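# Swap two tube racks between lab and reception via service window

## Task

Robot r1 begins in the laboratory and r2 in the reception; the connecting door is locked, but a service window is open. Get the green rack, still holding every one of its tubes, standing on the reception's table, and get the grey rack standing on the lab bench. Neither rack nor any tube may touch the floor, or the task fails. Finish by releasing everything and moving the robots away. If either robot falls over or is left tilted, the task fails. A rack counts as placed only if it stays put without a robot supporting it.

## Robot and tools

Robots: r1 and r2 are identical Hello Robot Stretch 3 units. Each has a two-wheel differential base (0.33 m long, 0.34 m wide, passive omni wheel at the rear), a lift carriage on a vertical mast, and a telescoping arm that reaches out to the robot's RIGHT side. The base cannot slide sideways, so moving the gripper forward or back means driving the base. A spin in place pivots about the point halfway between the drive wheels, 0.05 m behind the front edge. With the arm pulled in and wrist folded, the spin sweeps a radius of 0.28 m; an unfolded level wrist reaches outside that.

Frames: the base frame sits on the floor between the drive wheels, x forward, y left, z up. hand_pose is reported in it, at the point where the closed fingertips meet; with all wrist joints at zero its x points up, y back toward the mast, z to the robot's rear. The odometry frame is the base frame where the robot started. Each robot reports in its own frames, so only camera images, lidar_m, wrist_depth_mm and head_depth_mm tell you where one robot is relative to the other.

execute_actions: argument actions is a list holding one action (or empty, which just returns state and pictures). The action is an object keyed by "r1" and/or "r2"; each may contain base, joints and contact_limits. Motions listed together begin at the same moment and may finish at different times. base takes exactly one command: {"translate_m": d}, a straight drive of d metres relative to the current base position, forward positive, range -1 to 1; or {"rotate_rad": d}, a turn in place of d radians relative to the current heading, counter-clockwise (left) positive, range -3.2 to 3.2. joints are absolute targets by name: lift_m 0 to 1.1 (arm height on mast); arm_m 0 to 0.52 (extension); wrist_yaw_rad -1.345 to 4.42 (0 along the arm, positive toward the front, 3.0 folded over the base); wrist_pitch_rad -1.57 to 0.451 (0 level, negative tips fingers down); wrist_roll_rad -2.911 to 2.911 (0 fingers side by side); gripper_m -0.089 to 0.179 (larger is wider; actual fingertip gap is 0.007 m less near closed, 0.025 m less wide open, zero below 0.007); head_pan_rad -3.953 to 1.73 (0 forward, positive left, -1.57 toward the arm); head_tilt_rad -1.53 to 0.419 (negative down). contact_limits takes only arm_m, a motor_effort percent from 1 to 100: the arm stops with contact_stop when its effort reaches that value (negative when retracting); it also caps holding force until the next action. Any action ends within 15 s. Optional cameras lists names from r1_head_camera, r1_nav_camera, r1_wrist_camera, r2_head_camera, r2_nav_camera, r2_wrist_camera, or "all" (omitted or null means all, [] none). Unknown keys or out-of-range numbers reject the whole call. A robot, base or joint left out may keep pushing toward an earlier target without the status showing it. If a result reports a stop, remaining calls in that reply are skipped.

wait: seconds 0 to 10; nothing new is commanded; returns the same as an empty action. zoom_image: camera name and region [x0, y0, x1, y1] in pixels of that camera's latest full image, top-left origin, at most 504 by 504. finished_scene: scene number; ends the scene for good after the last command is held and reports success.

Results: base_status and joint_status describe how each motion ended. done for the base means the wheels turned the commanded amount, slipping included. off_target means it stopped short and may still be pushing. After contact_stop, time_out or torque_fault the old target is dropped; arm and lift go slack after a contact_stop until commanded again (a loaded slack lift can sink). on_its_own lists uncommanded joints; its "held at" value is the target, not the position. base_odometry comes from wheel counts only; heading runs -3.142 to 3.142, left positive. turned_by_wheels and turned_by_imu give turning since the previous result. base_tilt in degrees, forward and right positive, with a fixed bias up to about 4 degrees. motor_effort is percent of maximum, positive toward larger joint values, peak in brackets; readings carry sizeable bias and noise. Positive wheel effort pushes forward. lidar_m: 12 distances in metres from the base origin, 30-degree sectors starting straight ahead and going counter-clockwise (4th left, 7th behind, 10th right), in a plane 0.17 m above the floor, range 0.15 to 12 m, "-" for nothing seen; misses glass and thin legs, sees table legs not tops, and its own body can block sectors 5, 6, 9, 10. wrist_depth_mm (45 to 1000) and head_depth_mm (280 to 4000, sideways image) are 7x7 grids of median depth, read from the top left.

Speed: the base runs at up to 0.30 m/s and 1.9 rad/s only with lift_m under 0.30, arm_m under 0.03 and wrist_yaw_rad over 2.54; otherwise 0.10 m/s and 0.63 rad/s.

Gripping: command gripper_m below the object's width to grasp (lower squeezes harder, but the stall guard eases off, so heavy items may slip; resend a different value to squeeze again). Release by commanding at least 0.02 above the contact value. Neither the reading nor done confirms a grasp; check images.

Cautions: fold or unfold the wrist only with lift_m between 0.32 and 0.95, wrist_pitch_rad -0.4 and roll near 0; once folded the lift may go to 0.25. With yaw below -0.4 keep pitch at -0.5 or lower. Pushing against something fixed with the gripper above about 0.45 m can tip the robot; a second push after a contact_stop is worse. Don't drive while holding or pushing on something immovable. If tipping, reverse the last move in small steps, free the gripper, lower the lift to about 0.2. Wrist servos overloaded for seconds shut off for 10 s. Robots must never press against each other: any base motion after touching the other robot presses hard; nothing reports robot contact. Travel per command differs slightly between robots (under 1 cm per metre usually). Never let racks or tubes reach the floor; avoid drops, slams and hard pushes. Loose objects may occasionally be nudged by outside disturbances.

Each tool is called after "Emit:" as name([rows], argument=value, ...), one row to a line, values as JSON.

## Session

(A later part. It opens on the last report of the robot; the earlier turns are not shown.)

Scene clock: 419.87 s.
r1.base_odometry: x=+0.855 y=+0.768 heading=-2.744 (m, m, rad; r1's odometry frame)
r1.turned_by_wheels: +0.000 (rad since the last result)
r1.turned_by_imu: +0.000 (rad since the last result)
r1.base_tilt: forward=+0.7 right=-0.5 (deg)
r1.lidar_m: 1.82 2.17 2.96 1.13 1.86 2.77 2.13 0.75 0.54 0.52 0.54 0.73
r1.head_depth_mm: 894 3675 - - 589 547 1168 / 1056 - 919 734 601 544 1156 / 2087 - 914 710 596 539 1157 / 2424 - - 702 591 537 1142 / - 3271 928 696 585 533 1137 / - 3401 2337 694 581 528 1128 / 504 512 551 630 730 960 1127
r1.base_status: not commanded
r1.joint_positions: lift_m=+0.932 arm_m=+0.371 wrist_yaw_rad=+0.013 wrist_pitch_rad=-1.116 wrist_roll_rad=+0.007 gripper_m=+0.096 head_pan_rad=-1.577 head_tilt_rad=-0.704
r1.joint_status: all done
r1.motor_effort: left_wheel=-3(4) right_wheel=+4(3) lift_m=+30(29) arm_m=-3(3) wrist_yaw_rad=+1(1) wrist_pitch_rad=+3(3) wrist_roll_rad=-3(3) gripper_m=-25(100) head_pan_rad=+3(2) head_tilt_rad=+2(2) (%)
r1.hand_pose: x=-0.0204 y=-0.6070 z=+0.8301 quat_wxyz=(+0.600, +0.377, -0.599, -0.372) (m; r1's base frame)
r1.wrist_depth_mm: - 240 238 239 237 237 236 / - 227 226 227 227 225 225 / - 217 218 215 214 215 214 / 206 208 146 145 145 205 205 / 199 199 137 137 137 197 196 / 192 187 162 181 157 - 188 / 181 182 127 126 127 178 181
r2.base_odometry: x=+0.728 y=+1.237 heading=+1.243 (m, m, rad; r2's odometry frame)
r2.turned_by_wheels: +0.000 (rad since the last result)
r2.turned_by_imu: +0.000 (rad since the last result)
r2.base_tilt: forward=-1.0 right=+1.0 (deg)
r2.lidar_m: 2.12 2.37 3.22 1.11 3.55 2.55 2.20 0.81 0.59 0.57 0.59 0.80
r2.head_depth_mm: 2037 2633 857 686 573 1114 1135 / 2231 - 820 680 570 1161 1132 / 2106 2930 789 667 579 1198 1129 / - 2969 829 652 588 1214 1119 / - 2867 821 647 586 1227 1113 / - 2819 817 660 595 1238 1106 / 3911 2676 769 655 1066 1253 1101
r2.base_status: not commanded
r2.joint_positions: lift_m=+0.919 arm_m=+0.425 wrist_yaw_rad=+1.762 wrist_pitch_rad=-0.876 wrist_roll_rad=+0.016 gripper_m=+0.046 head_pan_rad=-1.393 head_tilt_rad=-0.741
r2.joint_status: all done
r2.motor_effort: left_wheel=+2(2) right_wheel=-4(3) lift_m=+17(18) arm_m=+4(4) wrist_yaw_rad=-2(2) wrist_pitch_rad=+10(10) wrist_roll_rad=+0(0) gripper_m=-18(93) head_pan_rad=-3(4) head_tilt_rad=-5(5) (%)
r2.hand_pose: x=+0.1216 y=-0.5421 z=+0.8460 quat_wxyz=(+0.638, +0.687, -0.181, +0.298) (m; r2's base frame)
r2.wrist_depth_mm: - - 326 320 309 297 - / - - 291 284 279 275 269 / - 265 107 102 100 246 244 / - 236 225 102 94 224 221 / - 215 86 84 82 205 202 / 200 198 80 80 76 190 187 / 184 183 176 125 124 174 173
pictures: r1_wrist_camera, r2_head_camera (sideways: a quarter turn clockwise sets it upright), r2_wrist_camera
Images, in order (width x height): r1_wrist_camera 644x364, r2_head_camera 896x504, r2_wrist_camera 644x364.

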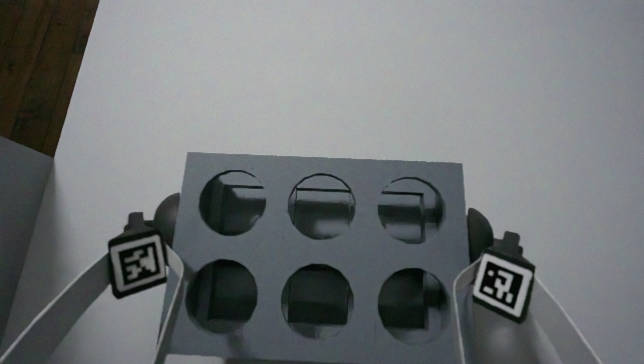

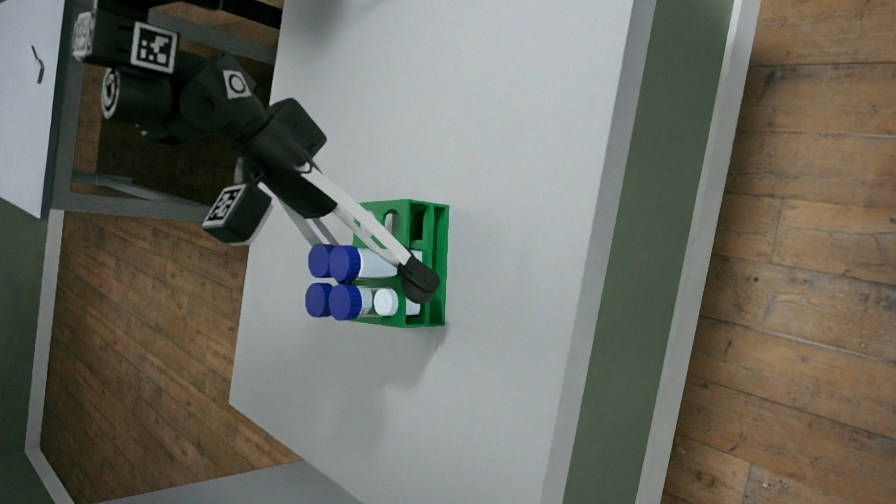

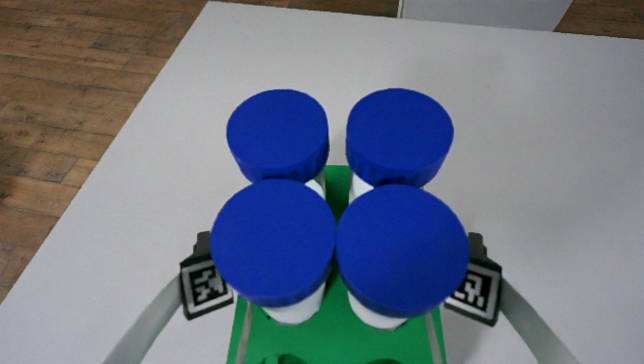

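Emit:
execute_actions([
  {"r1":{"joints":{"lift_m":0.99,"arm_m":0.15}},"r2":{"joints":{"lift_m":0.975,"arm_m":0.24}}},
], cameras=["r1_wrist_camera","r2_wrist_camera"])

Scene clock: 431.17 s.
r1.base_odometry: x=+0.855 y=+0.768 heading=-2.744 (m, m, rad; r1's odometry frame)
r1.turned_by_wheels: +0.000 (rad since the last result)
r1.turned_by_imu: +0.000 (rad since the last result)
r1.base_tilt: forward=+0.8 right=-0.7 (deg)
r1.lidar_m: 1.82 2.16 2.95 1.13 1.86 2.77 2.13 0.75 0.54 0.52 0.54 0.73
r1.head_depth_mm: - - 1762 721 605 546 1166 / 2197 - - 702 599 544 1161 / 2530 - - - 551 540 1152 / 2456 3770 - - 503 536 1149 / - 3297 926 740 543 532 1142 / - 3353 2331 694 580 530 1131 / 502 513 551 630 732 961 1128
r1.base_status: not commanded
r1.joint_positions: lift_m=+0.990 arm_m=+0.150 wrist_yaw_rad=+0.015 wrist_pitch_rad=-1.118 wrist_roll_rad=+0.007 gripper_m=+0.100 head_pan_rad=-1.577 head_tilt_rad=-0.704
r1.joint_status: all done
r1.motor_effort: left_wheel=-3(4) right_wheel=+3(3) lift_m=+46(48) arm_m=-2(3) wrist_yaw_rad=+0(1) wrist_pitch_rad=+4(3) wrist_roll_rad=-3(3) gripper_m=-24(23) head_pan_rad=+3(3) head_tilt_rad=+1(2) (%)
r1.hand_pose: x=-0.0203 y=-0.3857 z=+0.8875 quat_wxyz=(+0.600, +0.378, -0.598, -0.372) (m; r1's base frame)
r1.wrist_depth_mm: 217 292 307 307 305 304 305 / 272 288 293 290 292 290 290 / 390 280 279 278 278 276 277 / 670 268 146 145 145 264 263 / - 256 137 137 137 253 251 / - 241 162 180 157 - 242 / 925 233 128 127 126 229 231
r2.base_odometry: x=+0.728 y=+1.237 heading=+1.243 (m, m, rad; r2's odometry frame)
r2.turned_by_wheels: +0.000 (rad since the last result)
r2.turned_by_imu: +0.001 (rad since the last result)
r2.base_tilt: forward=-1.0 right=+0.9 (deg)
r2.lidar_m: 2.12 2.37 3.22 1.11 3.53 2.55 2.20 0.81 0.59 0.57 0.59 0.80
r2.head_depth_mm: 2175 - 828 688 573 1116 1140 / 2144 - - 679 570 1163 1132 / 2102 2818 934 658 577 1203 1127 / - 2900 - 532 561 1218 1119 / - 2858 823 454 810 1223 1116 / - 2826 815 609 594 1239 1107 / 3875 2664 770 654 1068 1245 1101
r2.base_status: not commanded
r2.joint_positions: lift_m=+0.974 arm_m=+0.240 wrist_yaw_rad=+1.762 wrist_pitch_rad=-0.879 wrist_roll_rad=+0.016 gripper_m=+0.046 head_pan_rad=-1.393 head_tilt_rad=-0.741
r2.joint_status: all done
r2.motor_effort: left_wheel=+2(2) right_wheel=-3(3) lift_m=+41(43) arm_m=-4(5) wrist_yaw_rad=-1(2) wrist_pitch_rad=+11(12) wrist_roll_rad=+0(0) gripper_m=-18(18) head_pan_rad=-4(4) head_tilt_rad=-4(4) (%)
r2.hand_pose: x=+0.1209 y=-0.3580 z=+0.9003 quat_wxyz=(+0.638, +0.687, -0.180, +0.296) (m; r2's base frame)
r2.wrist_depth_mm: - - - - - 555 300 / - - - - 355 350 327 / - - - 104 100 311 307 / - - - 104 96 285 280 / - - 85 83 81 260 256 / - - 79 86 76 242 239 / 956 957 128 124 123 222 221
pictures: r1_wrist_camera, r2_wrist_camera
Images, in order (width x height): r1_wrist_camera 644x364, r2_wrist_camera 644x364.

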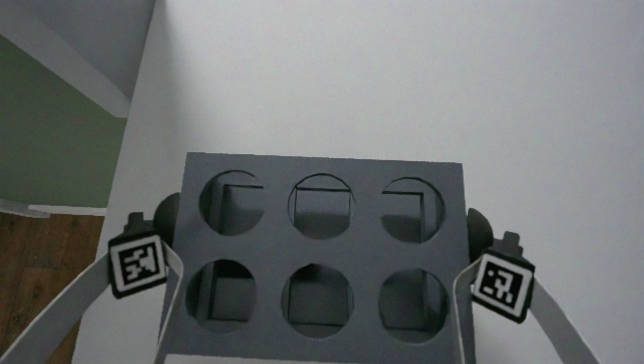

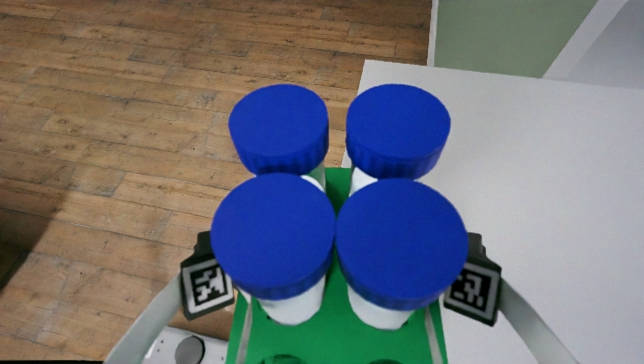

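Emit:
execute_actions([
  {"r1":{"base":{"rotate_rad":1.92}},"r2":{"base":{"rotate_rad":1.6}}},
], cameras=[])

Emit:
execute_actions([
  {"r1":{"base":{"translate_m":0.62},"joints":{"arm_m":0.5,"lift_m":0.96}},"r2":{"base":{"translate_m":0.62},"joints":{"arm_m":0.51,"lift_m":0.93}}},
], cameras=[])

Emit:
execute_actions([
  {"r1":{"base":{"rotate_rad":1.5}},"r2":{"base":{"rotate_rad":1.3}}},
], cameras=["r1_head_camera","r2_head_camera"])

Scene clock: 444.80 s.
r1.base_odometry: x=+0.855 y=+0.768 heading=-0.825 (m, m, rad; r1's odometry frame)
r1.turned_by_wheels: +1.920 (rad since the last result)
r1.turned_by_imu: +1.930 (rad since the last result)
r1.base_tilt: forward=+0.7 right=-0.8 (deg)
r1.lidar_m: 1.27 2.96 2.66 0.93 0.58 0.52 0.52 0.63 1.16 2.11 2.53 1.13
r1.head_depth_mm: 1715 - 2174 1911 1611 1362 1167 / 1744 - - 1885 1582 1340 1158 / 1818 1973 - - 1465 1336 1153 / 1873 2095 - - 503 1328 1146 / 1940 2209 2394 1965 1435 1323 1139 / 2015 2305 2423 1888 1556 1305 1130 / 2065 2399 2389 1873 1534 1301 1131
r1.base_status: done
r1.joint_positions: lift_m=+0.990 arm_m=+0.150 wrist_yaw_rad=+0.015 wrist_pitch_rad=-1.118 wrist_roll_rad=+0.007 gripper_m=+0.103 head_pan_rad=-1.577 head_tilt_rad=-0.704
r1.joint_status: not commanded
r1.on_its_own: gripper_m is held at +0.102, not at your +0.095, by its stall guard, which is not easing now
r1.motor_effort: left_wheel=-3(9) right_wheel=+3(11) lift_m=+46(46) arm_m=-3(3) wrist_yaw_rad=+0(1) wrist_pitch_rad=+4(4) wrist_roll_rad=-3(3) gripper_m=-22(23) head_pan_rad=+3(3) head_tilt_rad=+3(2) (%)
r1.hand_pose: x=-0.0203 y=-0.3857 z=+0.8875 quat_wxyz=(+0.600, +0.378, -0.598, -0.372) (m; r1's base frame)
r1.wrist_depth_mm: - - - - - - - / - - - - - - - / - - - - - - 902 / - - 146 145 145 - 877 / - - 137 137 137 - 806 / - 965 161 182 157 - 715 / 942 939 128 127 126 906 661
r2.base_odometry: x=+0.728 y=+1.237 heading=+2.843 (m, m, rad; r2's odometry frame)
r2.turned_by_wheels: +1.600 (rad since the last result)
r2.turned_by_imu: +1.580 (rad since the last result)
r2.base_tilt: forward=-1.0 right=+0.9 (deg)
r2.lidar_m: 1.10 1.16 2.56 2.11 0.80 0.59 0.57 0.59 0.81 2.24 2.38 3.26
r2.head_depth_mm: 1857 - 2184 1819 1519 1304 1134 / 1907 - - 1798 1510 1293 1130 / 1957 2231 2398 1747 1498 1286 1127 / 2000 2291 - 531 1396 1275 1119 / 2028 2333 2168 455 1411 1271 1118 / 2076 2381 2154 1613 1428 1262 1111 / 2114 2441 2143 1731 1457 1256 1103
r2.base_status: done
r2.joint_positions: lift_m=+0.974 arm_m=+0.240 wrist_yaw_rad=+1.762 wrist_pitch_rad=-0.880 wrist_roll_rad=+0.016 gripper_m=+0.046 head_pan_rad=-1.393 head_tilt_rad=-0.741
r2.joint_status: not commanded
r2.motor_effort: left_wheel=-2(6) right_wheel=+2(8) lift_m=+42(41) arm_m=-3(4) wrist_yaw_rad=-1(2) wrist_pitch_rad=+12(12) wrist_roll_rad=+0(0) gripper_m=-18(18) head_pan_rad=-4(4) head_tilt_rad=-4(4) (%)
r2.hand_pose: x=+0.1207 y=-0.3581 z=+0.9001 quat_wxyz=(+0.638, +0.687, -0.180, +0.296) (m; r2's base frame)
r2.wrist_depth_mm: - - - - - - - / - - - - - - - / - - - 104 101 - - / - - - 104 97 - - / - - 85 83 81 - - / - - 79 86 76 - 951 / 942 951 128 124 123 886 873
pictures: none
No camera images: the call's "cameras" was empty. Leave "cameras" out to get every camera's image.

Scene clock: 452.07 s.
r1.base_odometry: x=+1.276 y=+0.312 heading=-0.825 (m, m, rad; r1's odometry frame)
r1.turned_by_wheels: +0.000 (rad since the last result)
r1.turned_by_imu: +0.001 (rad since the last result)
r1.base_tilt: forward=+0.8 right=-0.7 (deg)
r1.lidar_m: 0.66 0.66 2.45 1.98 1.23 1.11 1.11 1.34 2.30 2.31 0.61 0.59
r1.head_depth_mm: 1874 2030 - 1853 1597 1343 1171 / 1904 - 2415 1958 1595 1342 1159 / 1940 2319 2440 1933 1587 1334 1153 / 2020 - 791 1922 1565 1326 1150 / 2130 2406 2395 1903 1552 1309 1137 / 2219 2535 2413 1895 1552 1300 1137 / 2283 2626 2395 1876 1530 1297 1125
r1.base_status: done
r1.joint_positions: lift_m=+0.960 arm_m=+0.500 wrist_yaw_rad=+0.015 wrist_pitch_rad=-1.118 wrist_roll_rad=+0.007 gripper_m=+0.103 head_pan_rad=-1.577 head_tilt_rad=-0.704
r1.joint_status: all done
r1.on_its_own: gripper_m is held at +0.102, not at your +0.095, by its stall guard, which is not easing now
r1.motor_effort: left_wheel=-4(4) right_wheel=+3(10) lift_m=+30(42) arm_m=+5(3) wrist_yaw_rad=+0(0) wrist_pitch_rad=+3(4) wrist_roll_rad=-3(3) gripper_m=-22(23) head_pan_rad=+3(2) head_tilt_rad=+1(1) (%)
r1.hand_pose: x=-0.0203 y=-0.7351 z=+0.8580 quat_wxyz=(+0.600, +0.378, -0.598, -0.372) (m; r1's base frame)
r1.wrist_depth_mm: - - - - - - - / - - - - - - - / - - - - - - - / - - 146 144 145 - - / - - 137 137 137 - - / 978 942 161 181 157 - 940 / 917 917 128 127 126 916 944
r2.base_odometry: x=+0.136 y=+1.420 heading=+2.843 (m, m, rad; r2's odometry frame)
r2.turned_by_wheels: +0.000 (rad since the last result)
r2.turned_by_imu: -0.004 (rad since the last result)
r2.base_tilt: forward=-1.0 right=+1.0 (deg)
r2.lidar_m: 0.81 0.61 2.57 2.45 1.68 1.23 1.18 1.23 1.68 2.29 2.37 0.51
r2.head_depth_mm: 1817 2150 2274 1820 1515 1300 1141 / 1880 2239 2247 1802 1512 1296 1133 / 1958 2154 2135 1791 1500 1288 1127 / 1998 2296 695 1775 1481 1280 1119 / 2043 2342 2108 1758 1474 1269 1113 / 2063 2381 2159 1742 1468 1263 1105 / 2114 2432 2146 1739 1460 1253 1102
r2.base_status: done
r2.joint_positions: lift_m=+0.930 arm_m=+0.510 wrist_yaw_rad=+1.761 wrist_pitch_rad=-0.880 wrist_roll_rad=+0.016 gripper_m=+0.046 head_pan_rad=-1.393 head_tilt_rad=-0.741
r2.joint_status: all done
r2.motor_effort: left_wheel=-2(2) right_wheel=+3(7) lift_m=+19(38) arm_m=+4(8) wrist_yaw_rad=+0(2) wrist_pitch_rad=+12(12) wrist_roll_rad=+0(0) gripper_m=-18(18) head_pan_rad=-4(4) head_tilt_rad=-5(5) (%)
r2.hand_pose: x=+0.1207 y=-0.6275 z=+0.8563 quat_wxyz=(+0.639, +0.687, -0.180, +0.296) (m; r2's base frame)
r2.wrist_depth_mm: - 521 - - - - - / - - - - - - - / - - 665 104 101 - - / - - 892 104 97 - - / - - 85 83 81 - - / - - 79 86 76 924 933 / - - 891 124 122 847 852
pictures: none
No camera images: the call's "cameras" was empty. Leave "cameras" out to get every camera's image.

Scene clock: 455.37 s.
r1.base_odometry: x=+1.276 y=+0.312 heading=+0.675 (m, m, rad; r1's odometry frame)
r1.turned_by_wheels: +1.500 (rad since the last result)
r1.turned_by_imu: +1.507 (rad since the last result)
r1.base_tilt: forward=+0.8 right=-0.8 (deg)
r1.lidar_m: 2.22 1.28 1.10 1.10 1.28 2.18 2.30 2.65 0.59 0.77 0.66 2.46
r1.head_depth_mm: 2647 2252 - 759 746 993 1170 / 2629 - 1034 800 1475 1337 1149 / 2663 1302 1009 789 1490 1336 1156 / 2794 - 792 784 1525 1317 1145 / 2892 3159 976 781 1507 1319 1141 / 2923 3209 994 794 1370 1253 1134 / 3059 3269 2376 814 1458 1301 1128
r1.base_status: done
r1.joint_positions: lift_m=+0.960 arm_m=+0.500 wrist_yaw_rad=+0.015 wrist_pitch_rad=-1.118 wrist_roll_rad=+0.007 gripper_m=+0.103 head_pan_rad=-1.577 head_tilt_rad=-0.704
r1.joint_status: not commanded
r1.on_its_own: gripper_m is held at +0.102, not at your +0.095, by its stall guard, which is not easing now
r1.motor_effort: left_wheel=-3(13) right_wheel=+2(13) lift_m=+30(30) arm_m=+4(5) wrist_yaw_rad=+1(1) wrist_pitch_rad=+4(3) wrist_roll_rad=-3(3) gripper_m=-22(22) head_pan_rad=+2(3) head_tilt_rad=+2(1) (%)
r1.hand_pose: x=-0.0203 y=-0.7351 z=+0.8580 quat_wxyz=(+0.600, +0.378, -0.598, -0.372) (m; r1's base frame)
r1.wrist_depth_mm: - 323 320 320 317 317 316 / - 304 304 303 300 305 302 / 293 289 290 289 289 286 288 / 276 276 145 144 145 276 273 / 266 266 136 137 136 263 260 / 256 248 161 180 157 - 247 / 241 242 128 127 127 227 240
r2.base_odometry: x=+0.136 y=+1.420 heading=-2.141 (m, m, rad; r2's odometry frame)
r2.turned_by_wheels: +1.300 (rad since the last result)
r2.turned_by_imu: +1.283 (rad since the last result)
r2.base_tilt: forward=-1.0 right=+1.0 (deg)
r2.lidar_m: 2.46 2.42 1.39 1.18 1.18 1.35 2.29 2.29 2.62 0.51 1.93 0.61
r2.head_depth_mm: 2690 2956 2265 1820 1517 1302 1137 / 2710 2859 2207 738 1405 1291 1129 / 2725 2962 876 731 907 1208 1131 / 2581 1183 692 726 1423 1275 1117 / 2539 1173 862 721 1414 1274 1114 / 2524 1160 887 714 1402 1268 1111 / 2482 1141 874 710 1391 1257 1105
r2.base_status: done
r2.joint_positions: lift_m=+0.930 arm_m=+0.510 wrist_yaw_rad=+1.761 wrist_pitch_rad=-0.879 wrist_roll_rad=+0.016 gripper_m=+0.046 head_pan_rad=-1.393 head_tilt_rad=-0.741
r2.joint_status: not commanded
r2.motor_effort: left_wheel=-2(7) right_wheel=+2(9) lift_m=+18(18) arm_m=+3(4) wrist_yaw_rad=-1(1) wrist_pitch_rad=+12(13) wrist_roll_rad=+0(1) gripper_m=-18(18) head_pan_rad=-4(5) head_tilt_rad=-5(5) (%)
r2.hand_pose: x=+0.1209 y=-0.6275 z=+0.8564 quat_wxyz=(+0.639, +0.687, -0.180, +0.296) (m; r2's base frame)
r2.wrist_depth_mm: - - 401 395 393 385 378 / - - 358 353 347 340 336 / - - 308 104 101 307 301 / - 300 279 104 96 277 275 / - 270 85 83 81 254 252 / - 249 79 86 76 239 232 / - 229 219 124 122 218 216
pictures: r1_head_camera (sideways: a quarter turn clockwise sets it upright), r2_head_camera (sideways: a quarter turn clockwise sets it upright)
Images, in order (width x height): r1_head_camera 896x504, r2_head_camera 896x504.

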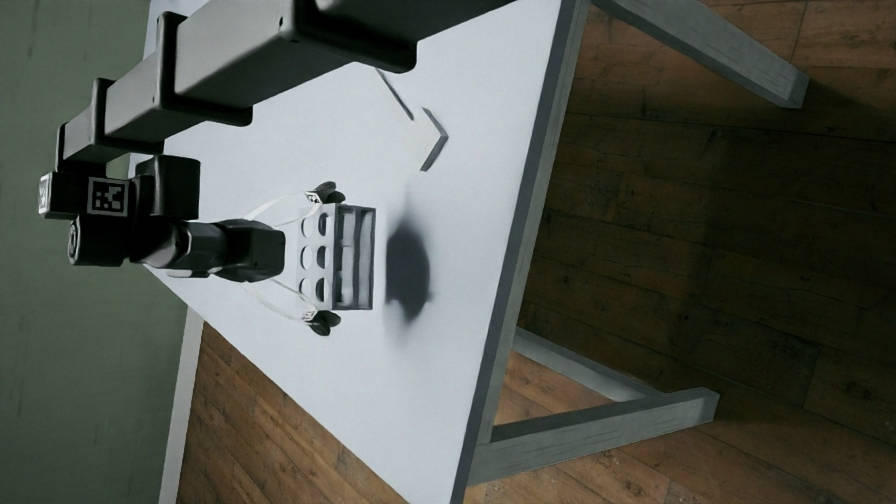

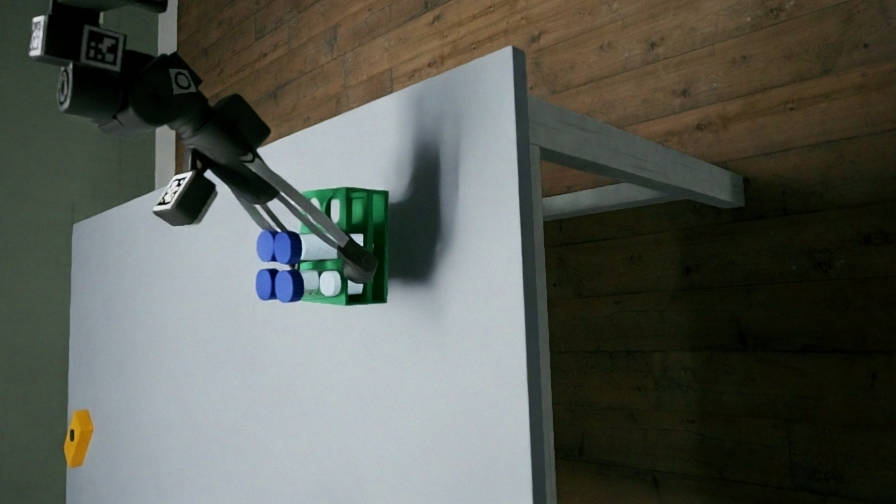

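Emit:
execute_actions([
  {"r1":{"joints":{"lift_m":0.894}},"r2":{"joints":{"lift_m":0.881}}},
], cameras=[])

Emit:
execute_actions([
  {"r1":{"joints":{"gripper_m":0.179}},"r2":{"joints":{"gripper_m":0.16}}},
], cameras=[])

Emit:
execute_actions([
  {"r1":{"joints":{"lift_m":1.0,"arm_m":0.38}},"r2":{"joints":{"lift_m":1.0}}},
], cameras=[])

Emit:
execute_actions([
  {"r1":{"joints":{"lift_m":1.05,"arm_m":0.1}},"r2":{"joints":{"lift_m":1.06,"arm_m":0.2}}},
], cameras=["r1_nav_camera","r2_nav_camera"])

Scene clock: 467.07 s.
r1.base_odometry: x=+1.276 y=+0.312 heading=+0.675 (m, m, rad; r1's odometry frame)
r1.turned_by_wheels: +0.000 (rad since the last result)
r1.turned_by_imu: +0.000 (rad since the last result)
r1.base_tilt: forward=+0.8 right=-0.7 (deg)
r1.lidar_m: 2.21 1.28 1.10 1.10 1.28 2.18 2.30 2.66 0.59 0.77 0.66 2.46
r1.head_depth_mm: 2658 1492 1101 - - 1006 1144 / 2698 1584 - 793 1488 1339 1149 / 2762 - 1025 790 1508 1332 1153 / 2827 1618 865 786 1524 1324 1148 / 2872 3108 999 781 1518 1326 1141 / 3003 3179 994 797 1365 1249 1135 / 3054 3309 2371 813 1455 1299 1128
r1.base_status: not commanded
r1.joint_positions: lift_m=+0.894 arm_m=+0.500 wrist_yaw_rad=+0.015 wrist_pitch_rad=-1.118 wrist_roll_rad=+0.007 gripper_m=+0.103 head_pan_rad=-1.577 head_tilt_rad=-0.704
r1.joint_status: all done
r1.on_its_own: gripper_m is held at +0.102, not at your +0.095, by its stall guard, which is not easing now
r1.motor_effort: left_wheel=-3(3) right_wheel=+3(3) lift_m=+30(31) arm_m=+4(4) wrist_yaw_rad=-1(0) wrist_pitch_rad=+4(4) wrist_roll_rad=-3(3) gripper_m=-22(22) head_pan_rad=+3(3) head_tilt_rad=+3(2) (%)
r1.hand_pose: x=-0.0203 y=-0.7351 z=+0.7920 quat_wxyz=(+0.600, +0.378, -0.598, -0.372) (m; r1's base frame)
r1.wrist_depth_mm: 242 241 243 240 239 237 238 / 231 229 229 226 228 226 225 / 219 219 218 217 217 215 214 / 210 208 145 145 144 206 205 / 200 200 138 137 137 199 197 / 194 188 162 181 157 - 189 / 183 182 128 126 127 181 169
r2.base_odometry: x=+0.136 y=+1.420 heading=-2.141 (m, m, rad; r2's odometry frame)
r2.turned_by_wheels: +0.000 (rad since the last result)
r2.turned_by_imu: +0.000 (rad since the last result)
r2.base_tilt: forward=-1.0 right=+1.0 (deg)
r2.lidar_m: 2.46 2.43 1.39 1.18 1.18 1.35 2.29 2.30 2.62 0.51 1.94 0.61
r2.head_depth_mm: 2733 2818 2273 1823 1518 1304 1138 / 2759 - 2176 738 1411 1301 1127 / 2725 2814 868 730 906 1212 1126 / 2574 1191 742 724 1416 1277 1122 / 2538 1171 886 721 1411 1270 1114 / 2509 1159 882 714 1401 1267 1113 / 2498 1145 875 709 1393 1258 1101
r2.base_status: not commanded
r2.joint_positions: lift_m=+0.881 arm_m=+0.510 wrist_yaw_rad=+1.761 wrist_pitch_rad=-0.879 wrist_roll_rad=+0.016 gripper_m=+0.046 head_pan_rad=-1.393 head_tilt_rad=-0.741
r2.joint_status: all done
r2.motor_effort: left_wheel=-2(2) right_wheel=+2(3) lift_m=+18(19) arm_m=+4(4) wrist_yaw_rad=-1(1) wrist_pitch_rad=+11(11) wrist_roll_rad=+0(0) gripper_m=-18(18) head_pan_rad=-4(4) head_tilt_rad=-4(4) (%)
r2.hand_pose: x=+0.1209 y=-0.6275 z=+0.8074 quat_wxyz=(+0.639, +0.687, -0.180, +0.296) (m; r2's base frame)
r2.wrist_depth_mm: - - 330 323 316 309 305 / - 302 291 284 279 275 270 / - 264 247 104 100 247 243 / - 237 229 103 96 225 221 / - 217 85 83 81 206 202 / 205 201 79 85 76 191 188 / 187 184 176 124 123 175 175
pictures: none
No camera images: the call's "cameras" was empty. Leave "cameras" out to get every camera's image.

Scene clock: 468.70 s.
r1.base_odometry: x=+1.276 y=+0.312 heading=+0.675 (m, m, rad; r1's odometry frame)
r1.turned_by_wheels: +0.000 (rad since the last result)
r1.turned_by_imu: +0.000 (rad since the last result)
r1.base_tilt: forward=+0.7 right=-0.8 (deg)
r1.lidar_m: 2.22 1.28 1.10 1.10 1.28 2.18 2.30 2.66 0.59 0.76 0.66 2.45
r1.head_depth_mm: 2639 1484 1097 - - 1005 1141 / 2713 1590 - 794 1475 1343 1147 / 2749 - 1028 791 1502 1344 1159 / 2830 1610 935 783 1523 1330 1148 / 2888 3143 1040 781 1510 1316 1136 / 3032 3231 988 797 1363 1255 1134 / 3062 3333 2403 815 1451 1298 1129
r1.base_status: not commanded
r1.joint_positions: lift_m=+0.894 arm_m=+0.500 wrist_yaw_rad=+0.015 wrist_pitch_rad=-1.118 wrist_roll_rad=+0.007 gripper_m=+0.179 head_pan_rad=-1.577 head_tilt_rad=-0.704
r1.joint_status: all done
r1.motor_effort: left_wheel=-3(3) right_wheel=+3(2) lift_m=+30(30) arm_m=+4(4) wrist_yaw_rad=+0(1) wrist_pitch_rad=+3(4) wrist_roll_rad=-3(3) gripper_m=+1(99) head_pan_rad=+3(3) head_tilt_rad=+1(2) (%)
r1.hand_pose: x=-0.0203 y=-0.7351 z=+0.7920 quat_wxyz=(+0.600, +0.378, -0.598, -0.372) (m; r1's base frame)
r1.wrist_depth_mm: 244 242 241 241 240 239 237 / 231 230 229 229 228 227 227 / 219 218 218 219 218 216 216 / 211 208 149 148 147 206 206 / 201 201 140 139 139 199 198 / - 190 167 182 157 186 188 / 185 183 130 129 128 180 170
r2.base_odometry: x=+0.136 y=+1.420 heading=-2.141 (m, m, rad; r2's odometry frame)
r2.turned_by_wheels: +0.000 (rad since the last result)
r2.turned_by_imu: +0.000 (rad since the last result)
r2.base_tilt: forward=-1.0 right=+0.9 (deg)
r2.lidar_m: 2.46 2.42 1.39 1.19 1.18 1.35 2.29 2.29 2.61 0.51 1.93 0.61
r2.head_depth_mm: 2736 2817 2260 1821 1510 1301 1138 / 2751 - 2173 738 1401 1296 1133 / 2728 2840 864 732 906 1215 1127 / 2555 1197 744 707 1417 1278 1118 / 2542 1168 889 719 1405 1273 1117 / 2517 1156 883 714 1405 1264 1107 / 2499 1143 874 709 1390 1258 1103
r2.base_status: not commanded
r2.joint_positions: lift_m=+0.881 arm_m=+0.510 wrist_yaw_rad=+1.761 wrist_pitch_rad=-0.864 wrist_roll_rad=+0.016 gripper_m=+0.160 head_pan_rad=-1.393 head_tilt_rad=-0.741
r2.joint_status: all done
r2.motor_effort: left_wheel=-2(2) right_wheel=+3(4) lift_m=+18(18) arm_m=+4(3) wrist_yaw_rad=+0(1) wrist_pitch_rad=+6(11) wrist_roll_rad=+0(0) gripper_m=+0(85) head_pan_rad=-3(3) head_tilt_rad=-5(4) (%)
r2.hand_pose: x=+0.1240 y=-0.6269 z=+0.8096 quat_wxyz=(+0.636, +0.686, -0.185, +0.301) (m; r2's base frame)
r2.wrist_depth_mm: - - 339 331 327 319 315 / - 309 297 292 289 284 276 / - 269 256 107 106 252 250 / - 241 234 104 99 228 225 / - 225 90 88 87 210 206 / 210 - 193 84 79 189 191 / 191 184 180 129 126 178 174
pictures: none
No camera images: the call's "cameras" was empty. Leave "cameras" out to get every camera's image.

Scene clock: 470.83 s.
r1.base_odometry: x=+1.276 y=+0.312 heading=+0.675 (m, m, rad; r1's odometry frame)
r1.turned_by_wheels: +0.000 (rad since the last result)
r1.turned_by_imu: +0.000 (rad since the last result)
r1.base_tilt: forward=+0.8 right=-0.7 (deg)
r1.lidar_m: 2.21 1.28 1.10 1.10 1.28 2.18 2.30 2.66 0.59 0.76 0.66 2.46
r1.head_depth_mm: 2560 - 1047 809 744 985 1159 / - 1390 1031 798 1478 1342 1147 / - 1303 1029 793 1495 1327 1157 / 2790 - 967 783 1516 1324 1142 / 2935 3097 1002 780 1506 1312 1144 / 2985 3219 994 800 1375 1259 1131 / 3078 3287 2384 815 1448 1303 1126
r1.base_status: not commanded
r1.joint_positions: lift_m=+1.000 arm_m=+0.380 wrist_yaw_rad=+0.015 wrist_pitch_rad=-1.118 wrist_roll_rad=+0.007 gripper_m=+0.179 head_pan_rad=-1.577 head_tilt_rad=-0.704
r1.joint_status: all done
r1.motor_effort: left_wheel=-3(3) right_wheel=+2(2) lift_m=+44(50) arm_m=-3(3) wrist_yaw_rad=+0(0) wrist_pitch_rad=+4(3) wrist_roll_rad=-3(3) gripper_m=+0(0) head_pan_rad=+3(3) head_tilt_rad=+1(2) (%)
r1.hand_pose: x=-0.0203 y=-0.6157 z=+0.8975 quat_wxyz=(+0.600, +0.378, -0.599, -0.372) (m; r1's base frame)
r1.wrist_depth_mm: - 368 369 373 364 364 365 / - 351 352 343 344 347 345 / - 334 329 271 322 329 326 / 321 317 315 310 312 310 313 / 306 306 305 304 302 295 300 / - - 292 290 289 288 289 / 963 941 955 281 276 278 278
r2.base_odometry: x=+0.136 y=+1.420 heading=-2.141 (m, m, rad; r2's odometry frame)
r2.turned_by_wheels: +0.000 (rad since the last result)
r2.turned_by_imu: +0.000 (rad since the last result)
r2.base_tilt: forward=-0.9 right=+1.0 (deg)
r2.lidar_m: 2.45 2.41 1.39 1.18 1.18 1.36 2.29 2.29 2.62 0.51 1.93 0.61
r2.head_depth_mm: 2860 3022 2264 1821 1511 1299 1138 / 2745 2819 2233 738 1408 1295 1134 / 2672 1317 911 731 906 1213 1128 / 2551 1245 748 726 1419 1284 1119 / 2529 1175 887 720 1409 1271 1115 / 2506 1160 885 713 1399 1263 1107 / 2495 1142 875 709 1391 1257 1106
r2.base_status: not commanded
r2.joint_positions: lift_m=+0.999 arm_m=+0.510 wrist_yaw_rad=+1.761 wrist_pitch_rad=-0.864 wrist_roll_rad=+0.016 gripper_m=+0.160 head_pan_rad=-1.393 head_tilt_rad=-0.741
r2.joint_status: all done
r2.motor_effort: left_wheel=-2(2) right_wheel=+3(3) lift_m=+39(40) arm_m=+4(4) wrist_yaw_rad=-1(1) wrist_pitch_rad=+5(5) wrist_roll_rad=+0(0) gripper_m=+1(0) head_pan_rad=-4(4) head_tilt_rad=-5(5) (%)
r2.hand_pose: x=+0.1241 y=-0.6269 z=+0.9277 quat_wxyz=(+0.636, +0.686, -0.186, +0.301) (m; r2's base frame)
r2.wrist_depth_mm: - - 550 528 517 505 496 / - - 471 452 448 450 435 / - - 419 409 404 399 392 / - - 376 371 367 357 356 / - - 343 329 333 329 325 / - - 314 199 299 302 299 / - 289 291 226 279 279 275
pictures: none
No camera images: the call's "cameras" was empty. Leave "cameras" out to get every camera's image.

Scene clock: 474.33 s.
r1.base_odometry: x=+1.276 y=+0.312 heading=+0.675 (m, m, rad; r1's odometry frame)
r1.turned_by_wheels: +0.000 (rad since the last result)
r1.turned_by_imu: +0.000 (rad since the last result)
r1.base_tilt: forward=+0.7 right=-0.7 (deg)
r1.lidar_m: 2.21 1.28 1.10 1.10 1.28 2.17 2.30 2.66 0.59 0.77 0.66 2.46
r1.head_depth_mm: - - - 807 747 986 1162 / - - - 805 1495 1349 1154 / - - - - 1508 1334 1157 / 2812 1420 - - 1553 1336 1154 / 2902 3117 1004 778 1525 1322 1140 / 3000 3210 993 798 1291 1248 1134 / 3089 3294 2400 816 1456 1301 1129
r1.base_status: not commanded
r1.joint_positions: lift_m=+1.050 arm_m=+0.100 wrist_yaw_rad=+0.015 wrist_pitch_rad=-1.118 wrist_roll_rad=+0.007 gripper_m=+0.179 head_pan_rad=-1.577 head_tilt_rad=-0.704
r1.joint_status: all done
r1.motor_effort: left_wheel=-3(3) right_wheel=+3(3) lift_m=+44(50) arm_m=-3(0) wrist_yaw_rad=-1(1) wrist_pitch_rad=+3(4) wrist_roll_rad=-3(3) gripper_m=+1(0) head_pan_rad=+3(3) head_tilt_rad=+2(2) (%)
r1.hand_pose: x=-0.0202 y=-0.3357 z=+0.9475 quat_wxyz=(+0.600, +0.378, -0.598, -0.372) (m; r1's base frame)
r1.wrist_depth_mm: - 438 430 426 420 417 425 / - - 499 409 405 405 400 / - - - - 408 389 382 / - - - - - 626 374 / - - - - - - - / - - - - - - - / - - - - - - -
r2.base_odometry: x=+0.136 y=+1.420 heading=-2.141 (m, m, rad; r2's odometry frame)
r2.turned_by_wheels: +0.000 (rad since the last result)
r2.turned_by_imu: +0.000 (rad since the last result)
r2.base_tilt: forward=-0.9 right=+0.9 (deg)
r2.lidar_m: 2.46 2.42 1.39 1.18 1.18 1.35 2.29 2.29 2.62 0.51 1.93 0.61
r2.head_depth_mm: - - 2267 1821 1508 1303 1136 / 2797 - 2043 738 1410 1291 1132 / 2703 2940 852 733 907 1214 1126 / 2576 - 757 707 1427 1281 1123 / 2545 1123 926 740 1417 1274 1117 / 2521 1157 883 714 1404 1263 1112 / 2496 1148 874 709 1392 1257 1107
r2.base_status: not commanded
r2.joint_positions: lift_m=+1.059 arm_m=+0.200 wrist_yaw_rad=+1.761 wrist_pitch_rad=-0.864 wrist_roll_rad=+0.016 gripper_m=+0.160 head_pan_rad=-1.393 head_tilt_rad=-0.741
r2.joint_status: all done
r2.motor_effort: left_wheel=-2(2) right_wheel=+3(3) lift_m=+39(38) arm_m=-4(2) wrist_yaw_rad=+0(1) wrist_pitch_rad=+5(5) wrist_roll_rad=+0(0) gripper_m=+0(0) head_pan_rad=-4(4) head_tilt_rad=-4(5) (%)
r2.hand_pose: x=+0.1241 y=-0.3176 z=+0.9877 quat_wxyz=(+0.636, +0.686, -0.186, +0.301) (m; r2's base frame)
r2.wrist_depth_mm: - - - - - - - / - - - - 543 525 520 / - - - - 483 465 456 / - - - - 440 423 415 / - - - - 404 390 386 / - - - - - 361 356 / - - - - - 333 324
pictures: r1_nav_camera (sideways: a quarter turn counterclockwise sets it upright), r2_nav_camera (sideways: a quarter turn counterclockwise sets it upright)
Images, in order (width x height): r1_nav_camera 672x504, r2_nav_camera 672x504.

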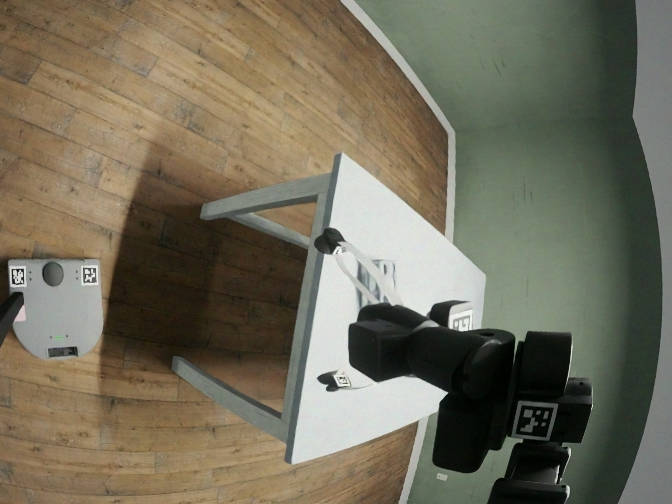

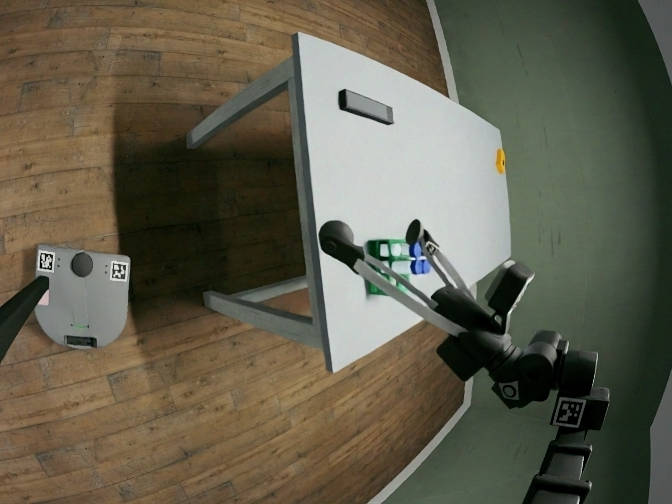

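Emit:
finished_scene(scene=2)

The scene is finished: the task was done.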